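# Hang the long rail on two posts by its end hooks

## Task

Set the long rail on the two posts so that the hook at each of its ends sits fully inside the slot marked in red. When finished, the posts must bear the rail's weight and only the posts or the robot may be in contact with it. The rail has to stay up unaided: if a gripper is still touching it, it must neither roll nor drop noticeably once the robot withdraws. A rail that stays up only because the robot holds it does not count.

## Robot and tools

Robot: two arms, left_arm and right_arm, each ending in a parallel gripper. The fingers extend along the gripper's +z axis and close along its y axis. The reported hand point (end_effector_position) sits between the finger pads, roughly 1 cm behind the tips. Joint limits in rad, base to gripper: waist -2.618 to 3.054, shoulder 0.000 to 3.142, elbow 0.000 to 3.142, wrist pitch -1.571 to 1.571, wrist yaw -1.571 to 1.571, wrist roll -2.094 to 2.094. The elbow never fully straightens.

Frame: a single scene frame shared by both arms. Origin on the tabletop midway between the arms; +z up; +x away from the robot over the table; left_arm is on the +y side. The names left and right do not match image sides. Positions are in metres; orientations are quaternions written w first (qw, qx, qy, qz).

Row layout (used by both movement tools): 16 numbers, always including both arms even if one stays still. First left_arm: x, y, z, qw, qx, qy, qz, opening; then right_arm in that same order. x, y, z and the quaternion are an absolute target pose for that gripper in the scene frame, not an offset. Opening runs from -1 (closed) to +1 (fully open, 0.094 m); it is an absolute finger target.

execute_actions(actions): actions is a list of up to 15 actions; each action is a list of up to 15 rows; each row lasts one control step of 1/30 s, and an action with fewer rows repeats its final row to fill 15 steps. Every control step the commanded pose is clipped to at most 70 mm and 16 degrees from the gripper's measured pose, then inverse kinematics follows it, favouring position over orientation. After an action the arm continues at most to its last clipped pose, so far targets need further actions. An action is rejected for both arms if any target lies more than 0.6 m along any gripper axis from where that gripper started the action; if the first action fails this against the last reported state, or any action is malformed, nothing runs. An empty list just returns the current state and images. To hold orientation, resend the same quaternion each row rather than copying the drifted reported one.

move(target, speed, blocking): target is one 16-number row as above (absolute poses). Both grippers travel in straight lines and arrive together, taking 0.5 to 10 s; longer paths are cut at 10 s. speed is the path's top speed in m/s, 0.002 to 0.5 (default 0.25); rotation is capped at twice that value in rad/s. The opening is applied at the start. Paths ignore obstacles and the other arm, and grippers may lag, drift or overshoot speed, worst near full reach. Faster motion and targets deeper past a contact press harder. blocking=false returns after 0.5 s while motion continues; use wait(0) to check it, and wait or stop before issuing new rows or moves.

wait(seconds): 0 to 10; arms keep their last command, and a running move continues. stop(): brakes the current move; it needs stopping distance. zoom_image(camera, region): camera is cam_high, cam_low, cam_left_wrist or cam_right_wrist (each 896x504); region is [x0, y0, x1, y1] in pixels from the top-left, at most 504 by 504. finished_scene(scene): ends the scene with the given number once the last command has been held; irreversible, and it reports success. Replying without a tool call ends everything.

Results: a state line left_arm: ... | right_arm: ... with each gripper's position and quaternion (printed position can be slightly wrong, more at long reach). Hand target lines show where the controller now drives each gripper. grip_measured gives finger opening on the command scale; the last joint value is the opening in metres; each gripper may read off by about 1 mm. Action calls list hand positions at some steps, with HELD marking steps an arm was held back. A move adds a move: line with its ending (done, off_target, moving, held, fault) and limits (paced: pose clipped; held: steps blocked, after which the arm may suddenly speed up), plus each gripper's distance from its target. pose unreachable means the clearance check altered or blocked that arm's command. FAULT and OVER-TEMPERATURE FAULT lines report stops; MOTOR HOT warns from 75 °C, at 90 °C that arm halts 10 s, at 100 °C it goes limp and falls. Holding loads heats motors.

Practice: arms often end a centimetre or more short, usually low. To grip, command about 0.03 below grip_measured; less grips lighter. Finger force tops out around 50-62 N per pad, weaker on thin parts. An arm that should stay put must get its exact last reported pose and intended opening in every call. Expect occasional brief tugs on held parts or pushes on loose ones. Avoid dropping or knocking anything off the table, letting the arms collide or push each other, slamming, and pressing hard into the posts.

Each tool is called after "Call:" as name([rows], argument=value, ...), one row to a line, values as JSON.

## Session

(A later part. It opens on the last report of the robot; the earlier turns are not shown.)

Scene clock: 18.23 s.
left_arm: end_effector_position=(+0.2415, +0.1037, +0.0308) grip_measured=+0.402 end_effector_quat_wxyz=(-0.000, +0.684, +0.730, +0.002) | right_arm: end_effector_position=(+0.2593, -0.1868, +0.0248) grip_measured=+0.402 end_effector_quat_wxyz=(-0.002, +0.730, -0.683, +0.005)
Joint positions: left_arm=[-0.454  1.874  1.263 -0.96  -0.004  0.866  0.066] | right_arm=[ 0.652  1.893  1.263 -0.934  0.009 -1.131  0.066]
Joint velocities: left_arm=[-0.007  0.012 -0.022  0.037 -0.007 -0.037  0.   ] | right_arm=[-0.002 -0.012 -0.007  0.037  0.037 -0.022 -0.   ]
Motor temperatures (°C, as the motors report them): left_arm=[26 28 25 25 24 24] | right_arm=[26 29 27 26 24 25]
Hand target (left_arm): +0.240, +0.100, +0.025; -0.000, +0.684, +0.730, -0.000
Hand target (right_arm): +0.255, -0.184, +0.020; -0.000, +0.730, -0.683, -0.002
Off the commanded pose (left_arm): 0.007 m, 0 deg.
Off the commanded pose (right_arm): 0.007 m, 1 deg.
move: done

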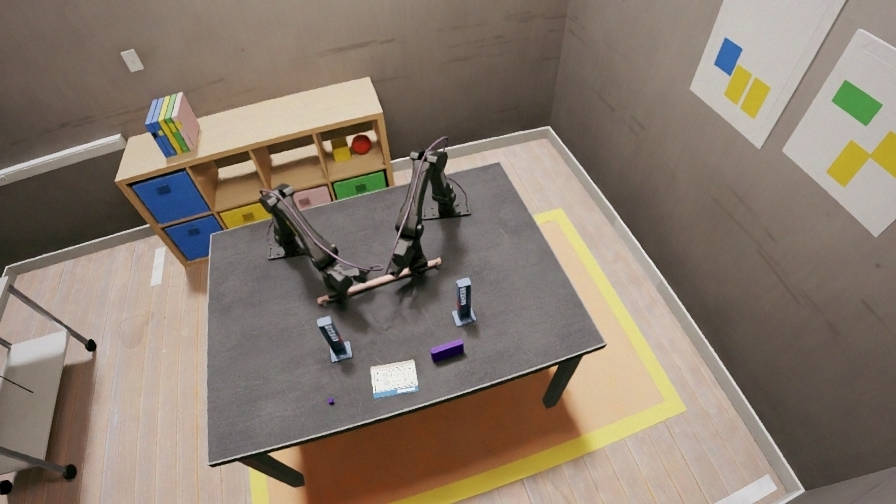

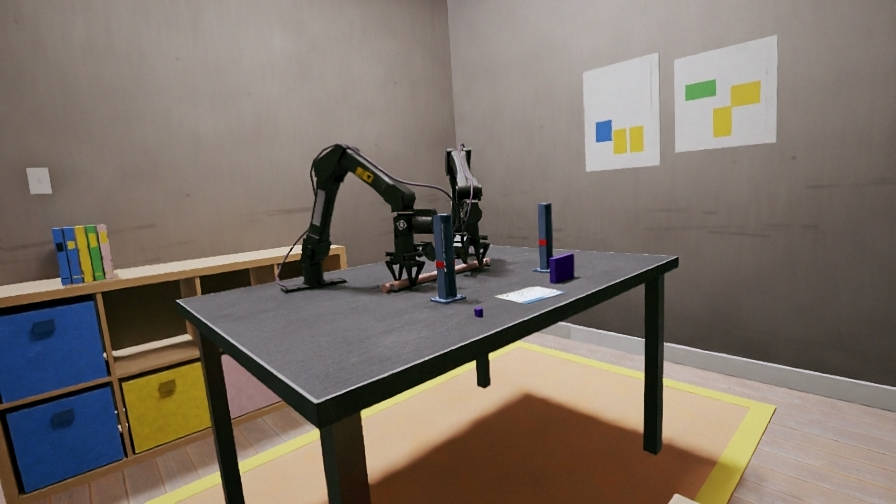

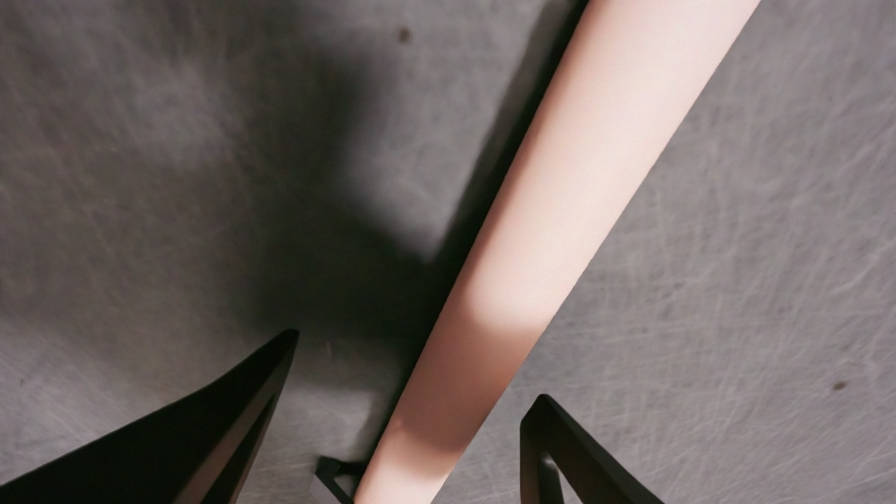

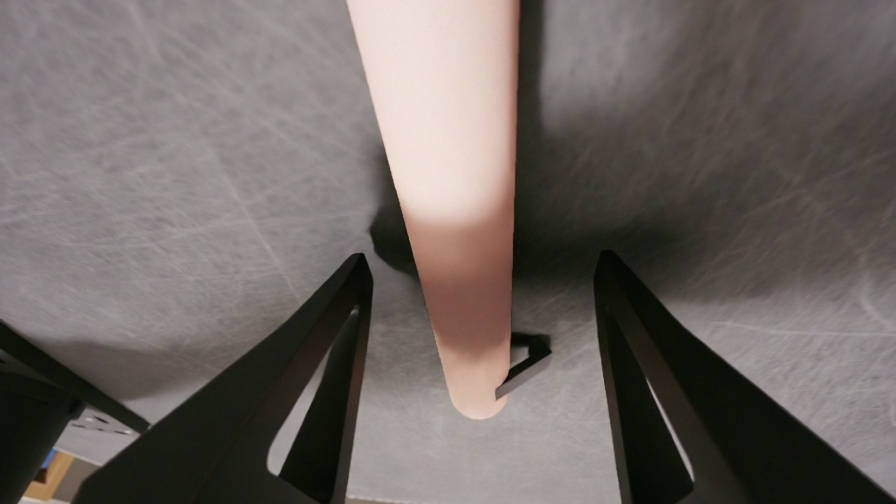

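Call:
move(target=[0.234,0.09,0.006,0,0.683,0.73,0,0.2,0.25,-0.18,0.008,0,-0.73,0.683,0,0.2], speed=0.05)

Call:
move(target=[0.234,0.09,0.006,0,0.683,0.73,0,-0.5,0.25,-0.18,0.008,0,-0.73,0.683,0,-0.5])

Scene clock: 19.47 s.
left_arm: end_effector_position=(+0.2380, +0.0926, +0.0137) grip_measured=+0.201 end_effector_quat_wxyz=(+0.003, +0.683, +0.730, +0.004) | right_arm: end_effector_position=(+0.2581, -0.1819, +0.0185) grip_measured=+0.202 end_effector_quat_wxyz=(-0.009, +0.729, -0.684, +0.009)
Joint positions: left_arm=[-0.488  1.907  1.234 -0.891 -0.007  0.831  0.056] | right_arm=[ 0.668  1.893  1.236 -0.89   0.012 -1.112  0.056]
Joint velocities: left_arm=[-0.002  0.012 -0.022  0.022 -0.051 -0.051 -0.001] | right_arm=[-0.012  0.002 -0.012 -0.051  0.066  0.051 -0.001]
Motor temperatures (°C, as the motors report them): left_arm=[26 28 25 25 24 24] | right_arm=[26 29 27 26 24 25]
Hand target (left_arm): +0.234, +0.090, +0.006; -0.001, +0.683, +0.730, -0.000
Hand target (right_arm): +0.250, -0.180, +0.008; +0.000, +0.730, -0.683, -0.000
Off the commanded pose (left_arm): 0.009 m, 1 deg.
Off the commanded pose (right_arm): 0.013 m, 2 deg.
move: off_target (right_arm)

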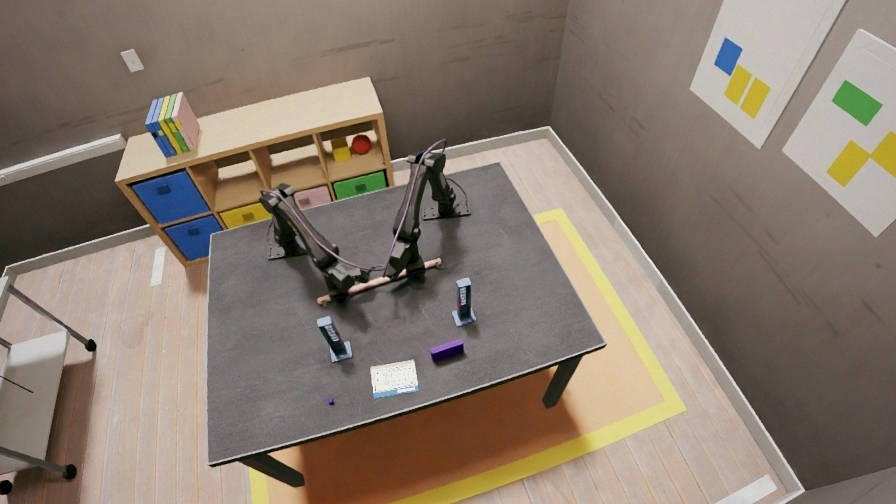

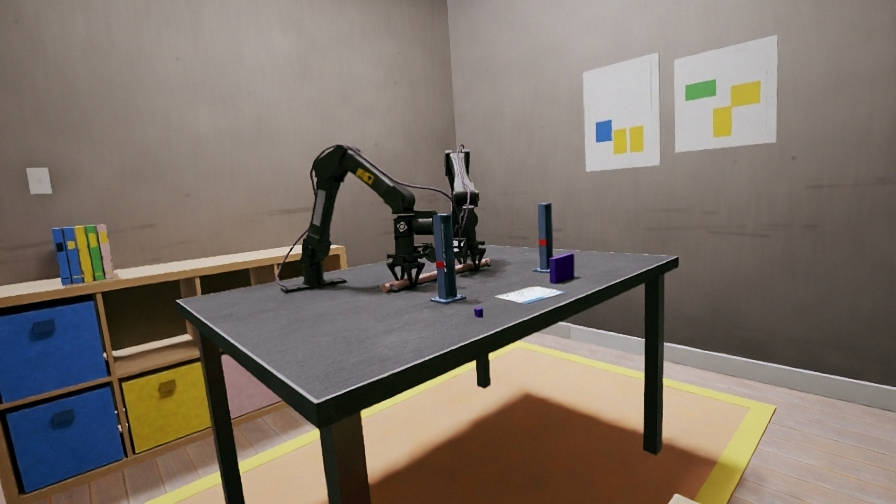

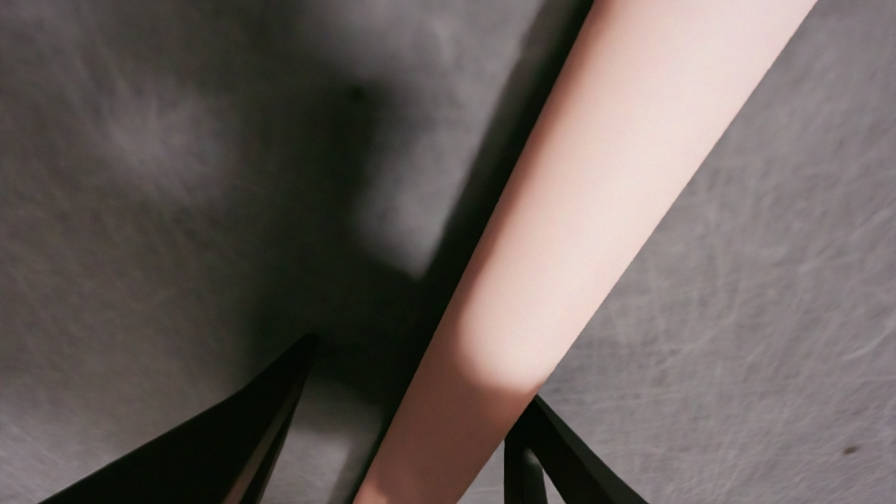

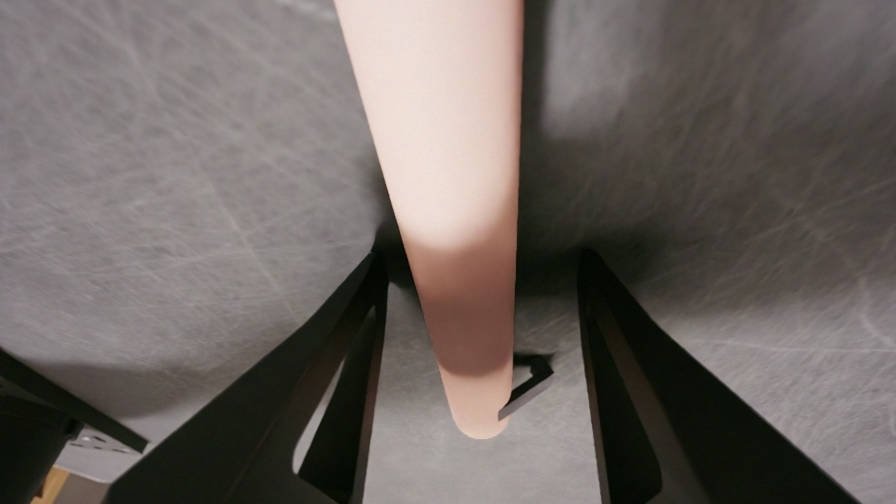

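Scene clock: 20.17 s.
left_arm: end_effector_position=(+0.2379, +0.0929, +0.0137) grip_measured=-0.487 end_effector_quat_wxyz=(+0.003, +0.684, +0.730, +0.004) | right_arm: end_effector_position=(+0.2594, -0.1821, +0.0185) grip_measured=-0.481 end_effector_quat_wxyz=(-0.011, +0.729, -0.684, +0.012)
Joint positions: left_arm=[-0.488  1.907  1.234 -0.892 -0.007  0.833  0.024] | right_arm=[ 0.668  1.893  1.236 -0.886  0.017 -1.111  0.024]
Joint velocities: left_arm=[ 0.007 -0.002 -0.012  0.022  0.022 -0.007  0.   ] | right_arm=[ 0.007  0.007  0.002  0.081 -0.022 -0.095 -0.   ]
Motor temperatures (°C, as the motors report them): left_arm=[26 28 25 25 24 24] | right_arm=[26 29 27 26 24 25]
Hand target (left_arm): +0.234, +0.090, +0.006; -0.000, +0.683, +0.730, -0.000
Hand target (right_arm): +0.250, -0.180, +0.008; +0.000, +0.730, -0.683, -0.000
Off the commanded pose (left_arm): 0.009 m, 1 deg.
Off the commanded pose (right_arm): 0.014 m, 2 deg.
move: off_target (right_arm)

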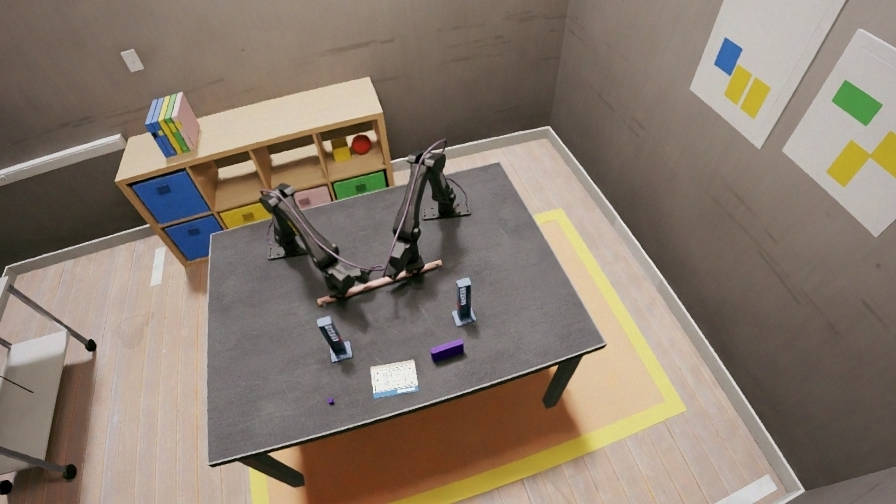

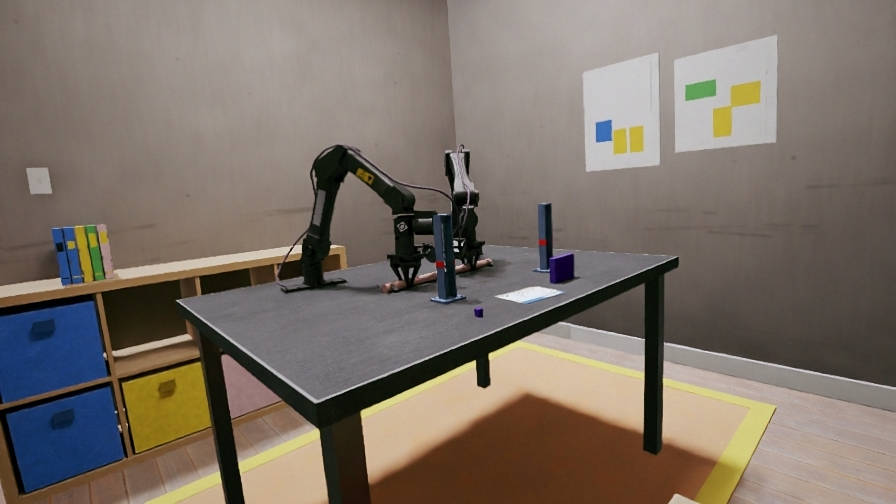

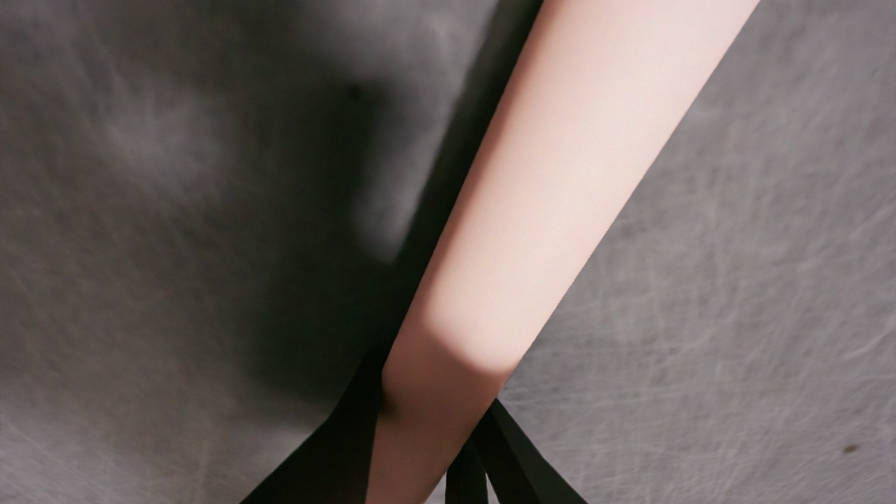

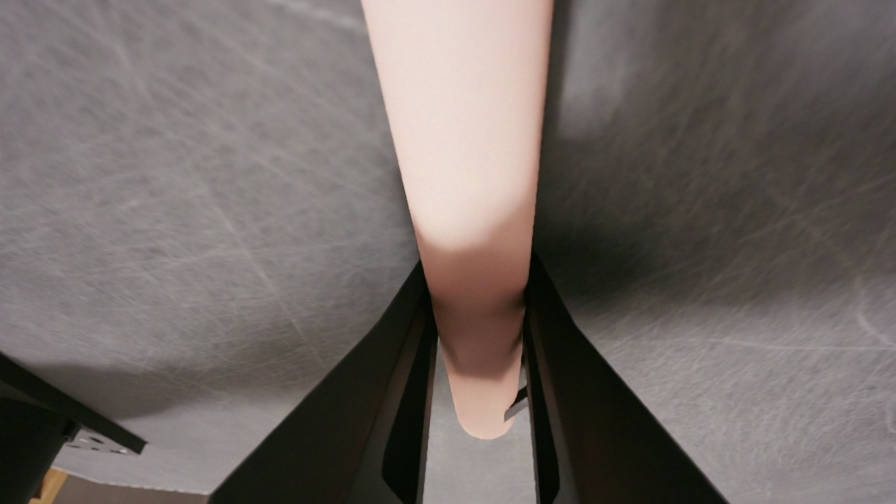

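Call:
move(target=[0.24,0.092,0.07,0,0.683,0.73,0,-0.53,0.258,-0.181,0.072,0,-0.73,0.683,0,-0.53], speed=0.1)

Call:
move(target=[0.38,0.092,0.115,0.248,0.649,0.681,0.236,-0.53,0.395,-0.181,0.115,0.236,-0.681,0.649,-0.248,-0.53], speed=0.12)

Call:
zoom_image(camera="cam_low", region=[380, 200, 580, 310])

Call:
zoom_image(camera="cam_high", region=[300, 250, 500, 370])

Scene clock: 21.70 s.
left_arm: end_effector_position=(+0.2331, +0.0937, +0.0520) grip_measured=-0.502 end_effector_quat_wxyz=(-0.019, +0.684, +0.729, -0.004) | right_arm: end_effector_position=(+0.2547, -0.1826, +0.0570) grip_measured=-0.482 end_effector_quat_wxyz=(+0.011, +0.730, -0.683, +0.000)
Joint positions: left_arm=[-0.488  1.88   1.36  -1.088  0.006  0.834  0.023] | right_arm=[ 0.668  1.872  1.37  -1.089  0.007 -1.115  0.024]
Joint velocities: left_arm=[-0.002 -0.007  0.002 -0.007 -0.007  0.037 -0.001] | right_arm=[-0.012 -0.012 -0.012 -0.081 -0.037 -0.022  0.   ]
Motor temperatures (°C, as the motors report them): left_arm=[26 29 25 25 24 24] | right_arm=[26 30 27 26 24 25]
Hand target (left_arm): +0.239, +0.092, +0.070; +0.000, +0.683, +0.730, +0.000
Hand target (right_arm): +0.257, -0.182, +0.072; -0.000, +0.730, -0.683, +0.000
Off the commanded pose (left_arm): 0.019 m, 2 deg.
Off the commanded pose (right_arm): 0.015 m, 1 deg.
move: off_target (left_arm, right_arm)

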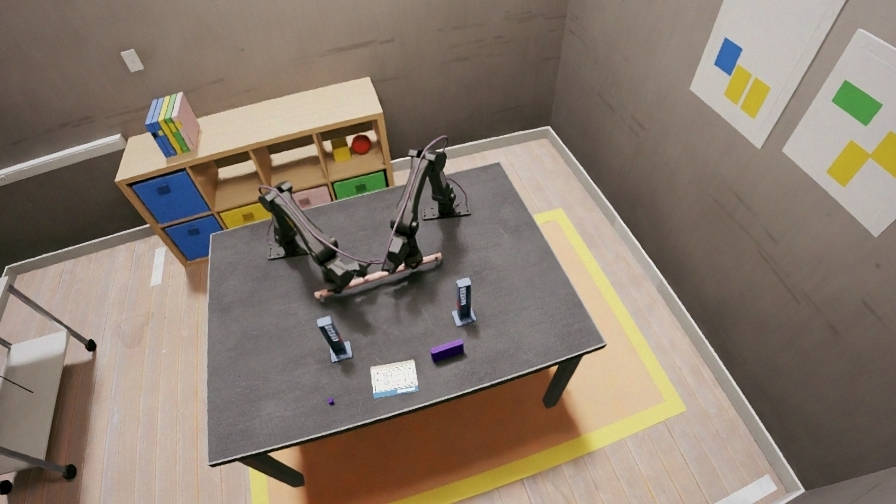

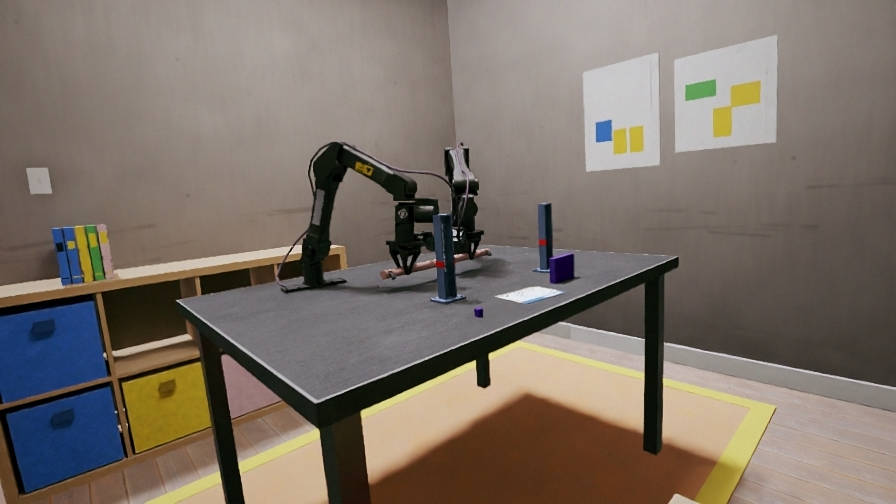

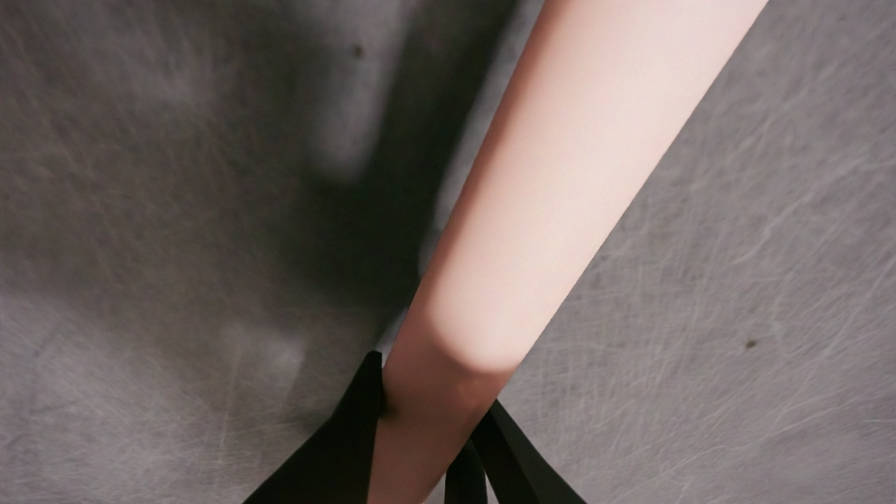

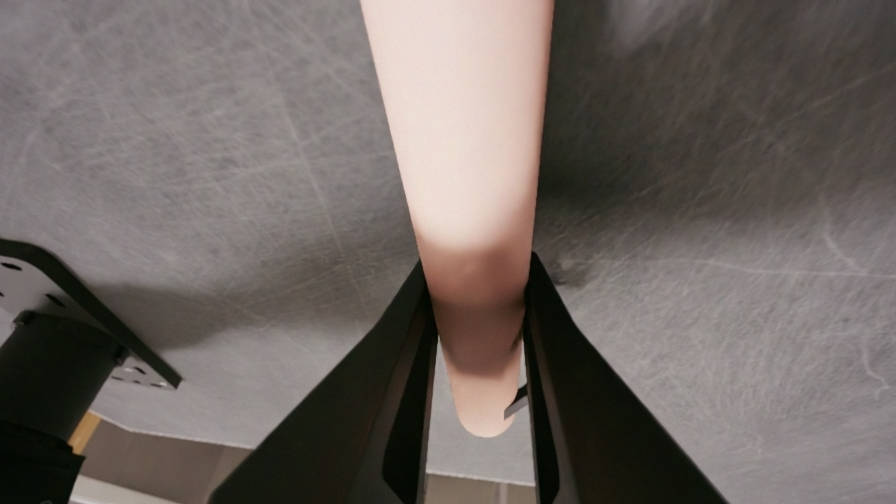

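Scene clock: 25.23 s.
left_arm: end_effector_position=(+0.3694, +0.0969, +0.0918) grip_measured=-0.502 end_effector_quat_wxyz=(+0.210, +0.653, +0.693, +0.222) | right_arm: end_effector_position=(+0.3863, -0.1800, +0.1032) grip_measured=-0.482 end_effector_quat_wxyz=(-0.215, +0.685, -0.657, +0.229)
Joint positions: left_arm=[-0.44   1.825  1.28  -0.519 -0.375  0.986  0.023] | right_arm=[ 0.638  1.8    1.277 -0.471  0.291 -1.207  0.024]
Joint velocities: left_arm=[-0.022  0.012 -0.022 -0.007  0.007 -0.007 -0.001] | right_arm=[ 0.002 -0.002 -0.007  0.022  0.037 -0.022  0.   ]
Motor temperatures (°C, as the motors report them): left_arm=[26 30 25 25 24 24] | right_arm=[26 30 27 26 24 25]
Hand target (left_arm): +0.379, +0.094, +0.117; +0.244, +0.651, +0.677, +0.241
Hand target (right_arm): +0.393, -0.181, +0.120; -0.236, +0.681, -0.648, +0.247
Off the commanded pose (left_arm): 0.026 m, 5 deg.
Off the commanded pose (right_arm): 0.015 m, 3 deg.
move: off_target (left_arm, right_arm)

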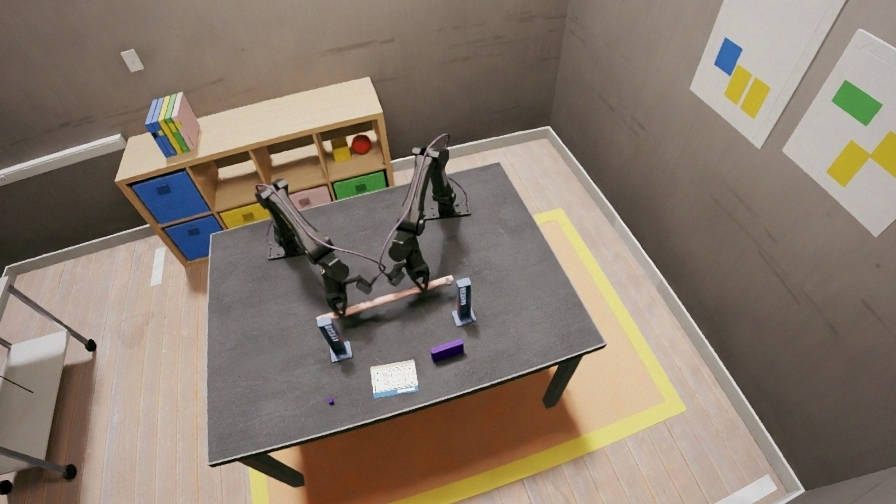

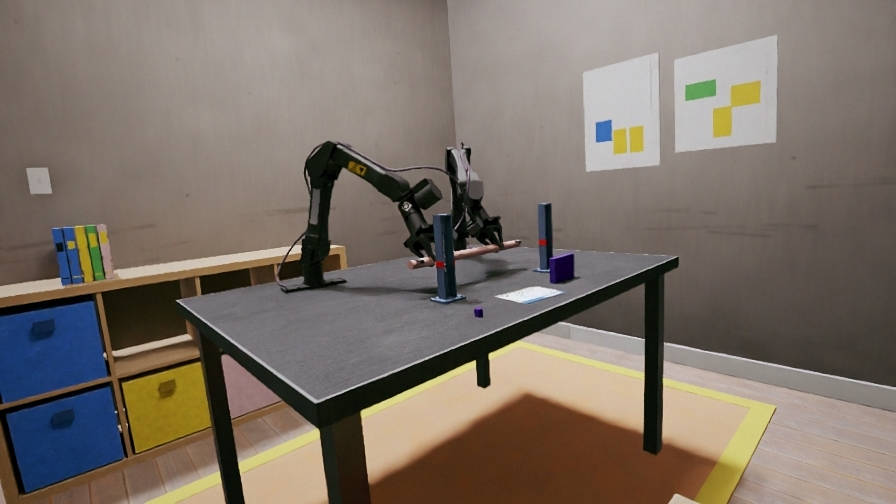

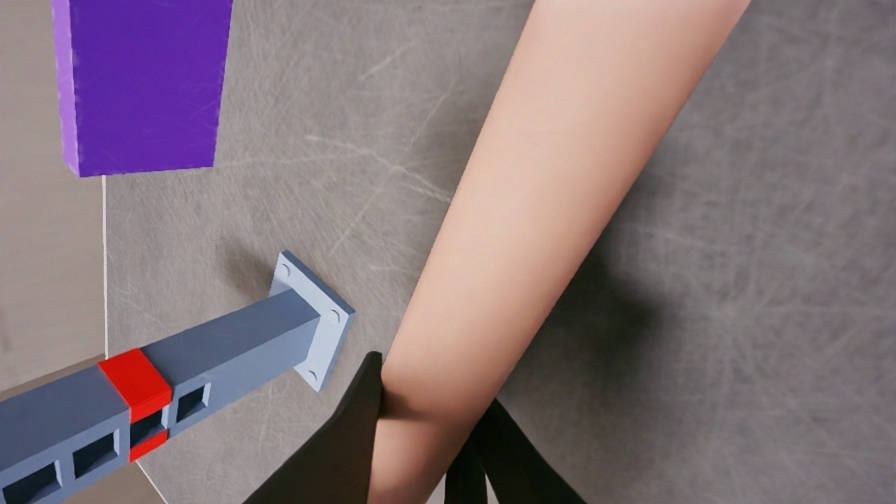

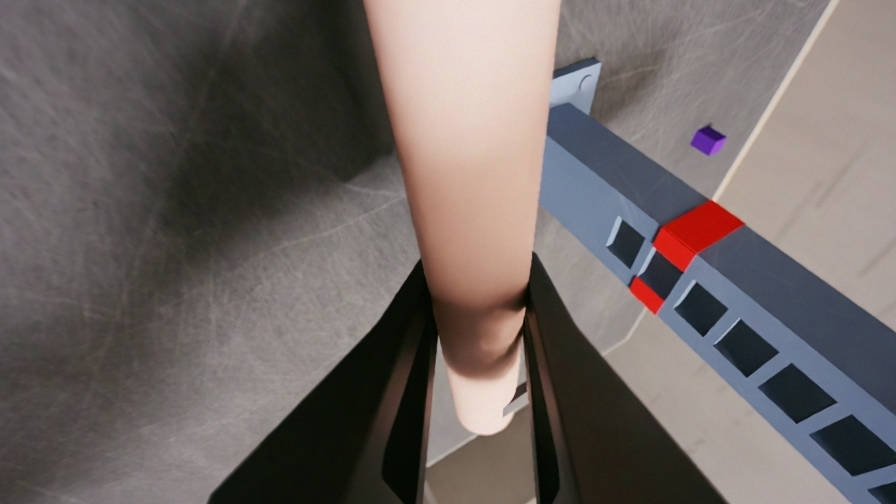

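Region (380, 200, 580, 310) of cam_low's 896x504 image, scaled by 2.520, with more detail than that image has; it fills the top 277 rows of this view, and the rest is white.

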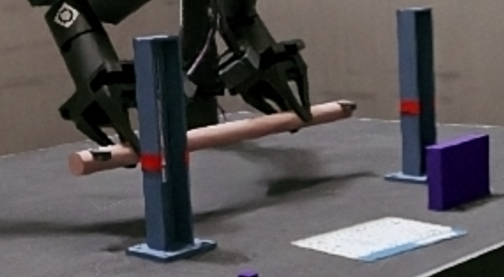

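Region (300, 250, 500, 370) of cam_high's 896x504 image, scaled by 2.520, with more detail than that image has; it fills the top 302 rows of this view, and the rest is white.

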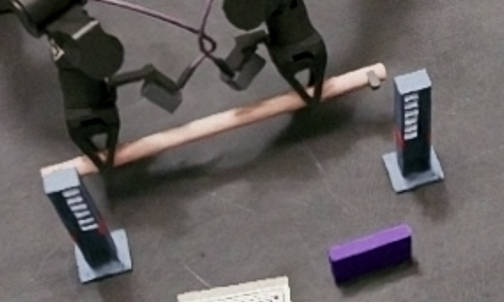

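Call:
move(target=[0.43,0.122,0.12,0.273,0.647,0.66,0.268,-0.53,0.435,-0.152,0.112,0.268,-0.66,0.647,-0.273,-0.53], speed=0.06)

Call:
zoom_image(camera="cam_low", region=[410, 210, 570, 300])

Call:
zoom_image(camera="cam_high", region=[300, 250, 500, 370])

Scene clock: 27.33 s.
left_arm: end_effector_position=(+0.4150, +0.1256, +0.1019) grip_measured=-0.502 end_effector_quat_wxyz=(+0.241, +0.655, +0.668, +0.257) | right_arm: end_effector_position=(+0.4250, -0.1523, +0.1019) grip_measured=-0.482 end_effector_quat_wxyz=(-0.264, +0.663, -0.655, +0.248)
Joint positions: left_arm=[-0.325  1.842  1.276 -0.364 -0.354  1.16   0.023] | right_arm=[ 0.659  1.915  1.356 -0.329  0.315 -1.182  0.024]
Joint velocities: left_arm=[-0.002 -0.022 -0.002 -0.022  0.022 -0.066 -0.   ] | right_arm=[-0.017  0.007 -0.017 -0.022  0.007  0.022  0.   ]
Motor temperatures (°C, as the motors report them): left_arm=[26 30 25 26 24 24] | right_arm=[26 31 28 26 24 25]
Hand target (left_arm): +0.429, +0.123, +0.122; +0.272, +0.647, +0.658, +0.271
Hand target (right_arm): +0.434, -0.152, +0.113; -0.269, +0.660, -0.647, +0.272
Off the commanded pose (left_arm): 0.024 m, 4 deg.
Off the commanded pose (right_arm): 0.014 m, 3 deg.
move: off_target (left_arm, right_arm)

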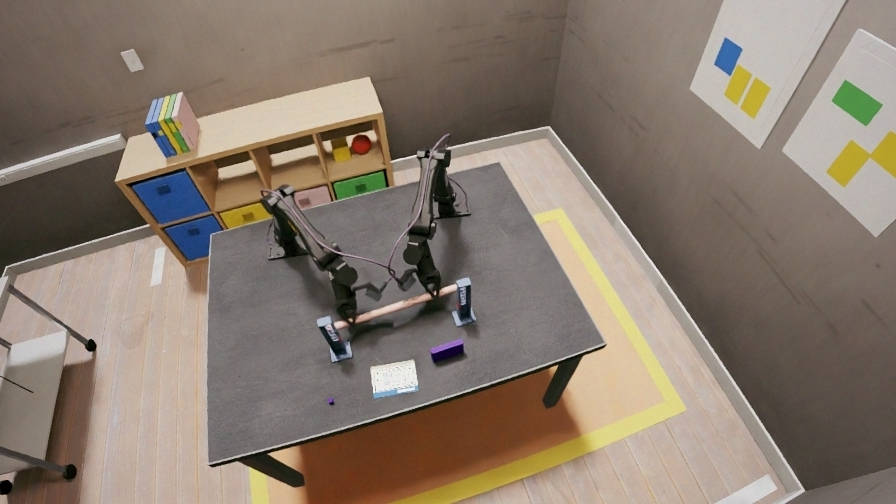

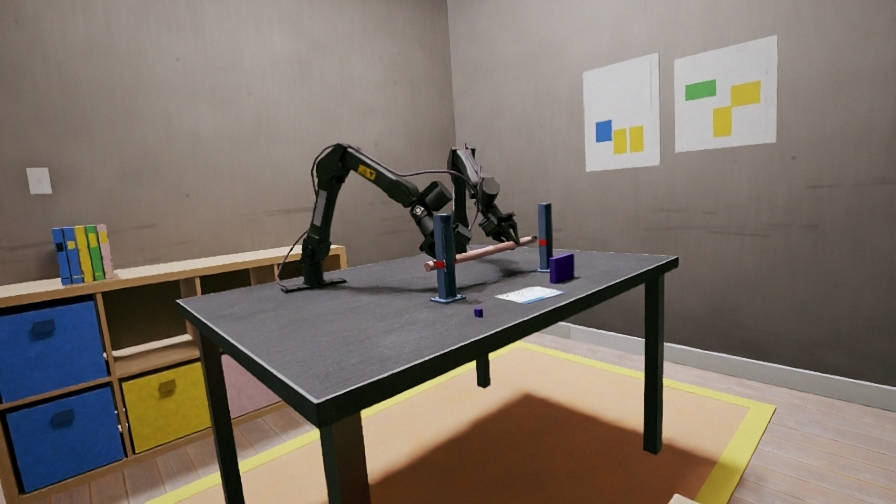

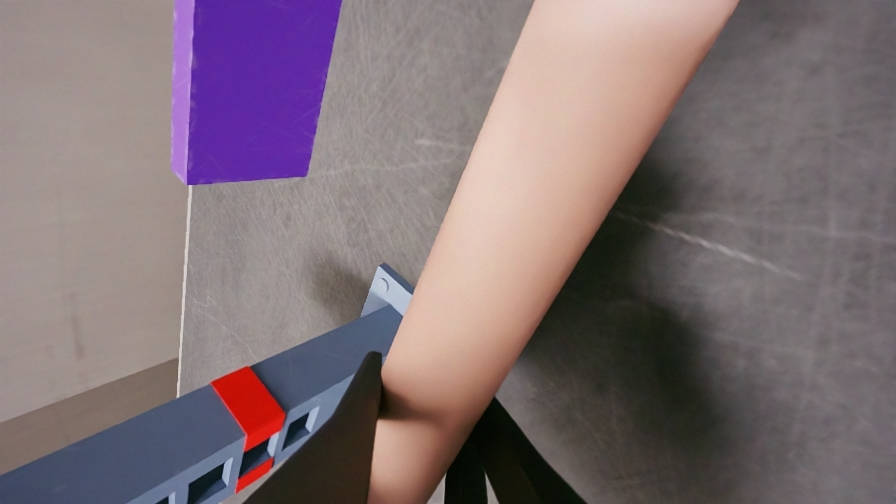

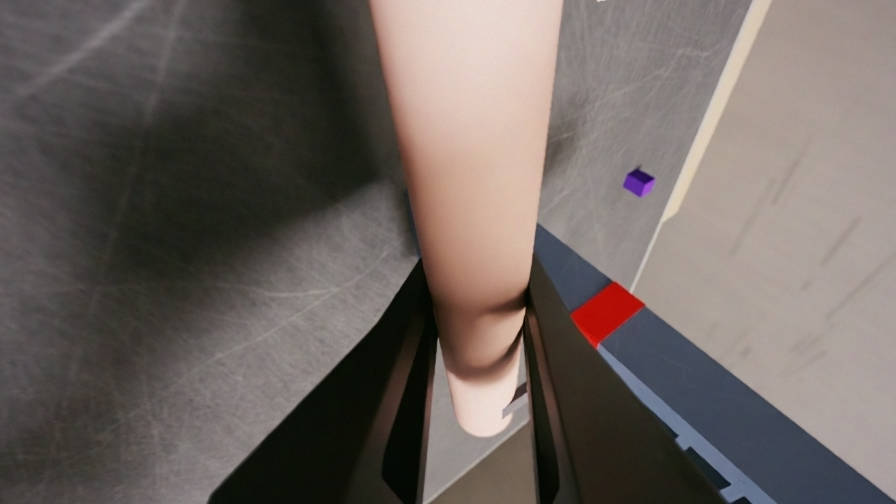

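Region (410, 210, 570, 300) of cam_low's 896x504 image, scaled by 3.150, with more detail than that image has; it fills the top 284 rows of this view, and the rest is white.

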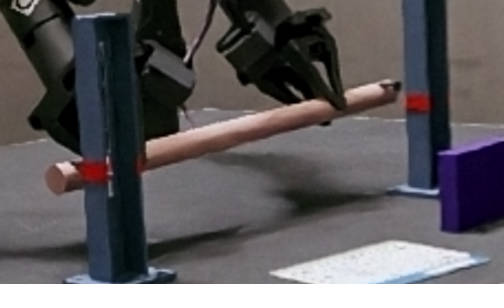

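Region (300, 250, 500, 370) of cam_high's 896x504 image, scaled by 2.520, with more detail than that image has; it fills the top 302 rows of this view, and the rest is white.

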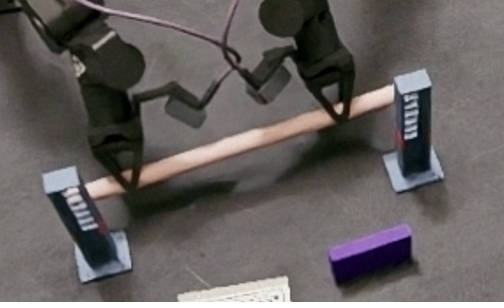

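Call:
move(target=[0.452,0.122,0.116,0.273,0.647,0.66,0.268,-0.53,0.45,-0.152,0.113,0.268,-0.66,0.647,-0.273,-0.53], speed=0.03)

Call:
zoom_image(camera="cam_low", region=[410, 220, 570, 290])

Call:
zoom_image(camera="cam_high", region=[310, 270, 490, 365])

Scene clock: 29.30 s.
left_arm: end_effector_position=(+0.4324, +0.1275, +0.0921) grip_measured=-0.502 end_effector_quat_wxyz=(+0.237, +0.657, +0.669, +0.254) | right_arm: end_effector_position=(+0.4379, -0.1505, +0.0980) grip_measured=-0.482 end_effector_quat_wxyz=(-0.259, +0.661, -0.657, +0.252)
Joint positions: left_arm=[-0.297  1.909  1.33  -0.352 -0.334  1.181  0.023] | right_arm=[ 0.652  1.969  1.417 -0.341  0.324 -1.185  0.024]
Joint velocities: left_arm=[-0.007 -0.022 -0.037  0.007  0.037 -0.022  0.001] | right_arm=[ 0.002 -0.012 -0.012  0.022 -0.051 -0.007  0.   ]
Motor temperatures (°C, as the motors report them): left_arm=[26 30 26 26 24 24] | right_arm=[26 31 28 26 24 25]
Hand target (left_arm): +0.450, +0.123, +0.117; +0.273, +0.647, +0.659, +0.270
Hand target (right_arm): +0.449, -0.152, +0.114; -0.268, +0.659, -0.647, +0.273
Off the commanded pose (left_arm): 0.031 m, 5 deg.
Off the commanded pose (right_arm): 0.019 m, 3 deg.
move: off_target (left_arm, right_arm)

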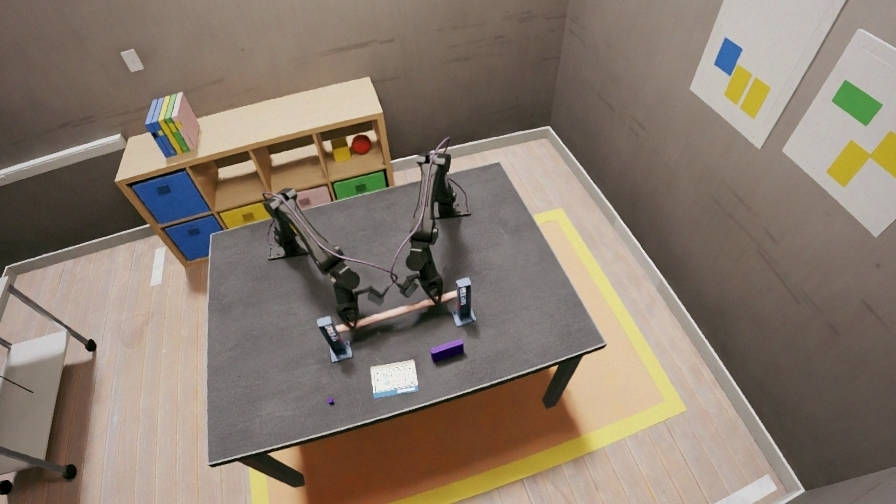

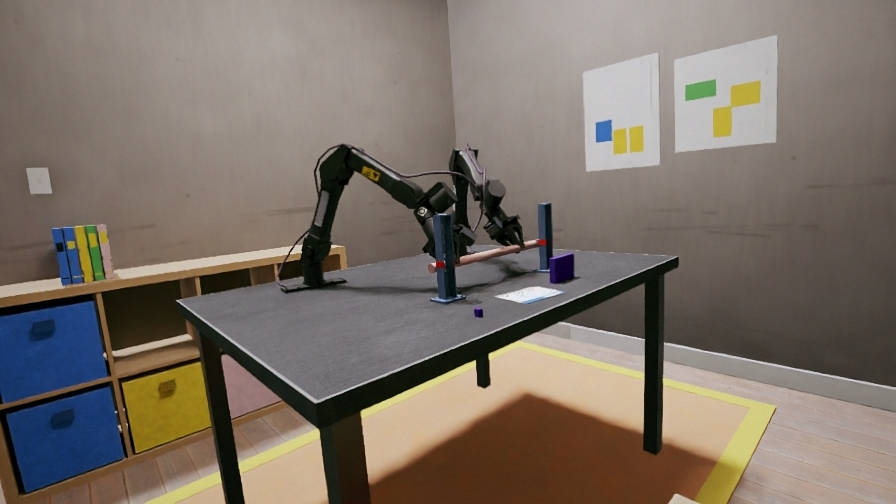

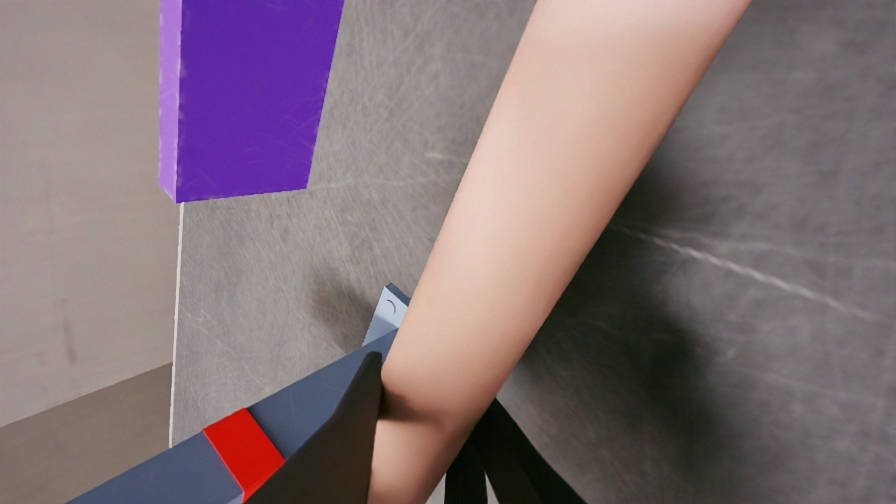

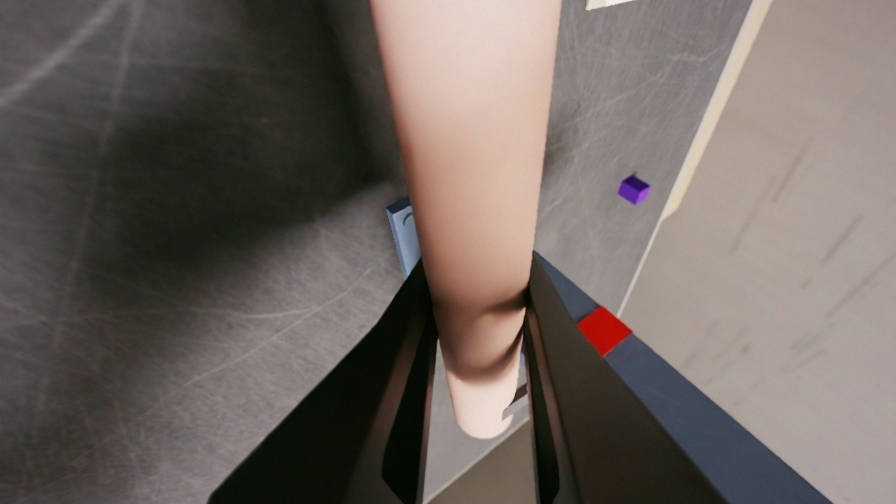

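Region (410, 220, 570, 290) of cam_low's 896x504 image, scaled by 3.150, with more detail than that image has; it fills the top 220 rows of this view, and the rest is white.

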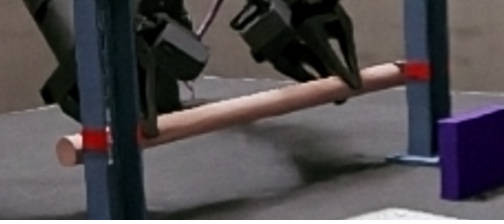

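Region (310, 270, 490, 365) of cam_high's 896x504 image, scaled by 2.800, with more detail than that image has; it fills the top 266 rows of this view, and the rest is white.

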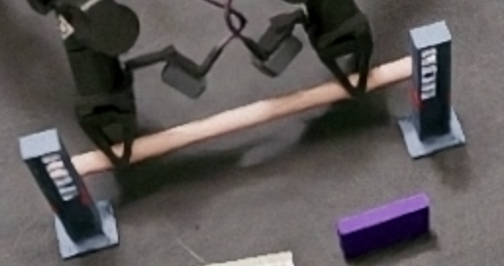

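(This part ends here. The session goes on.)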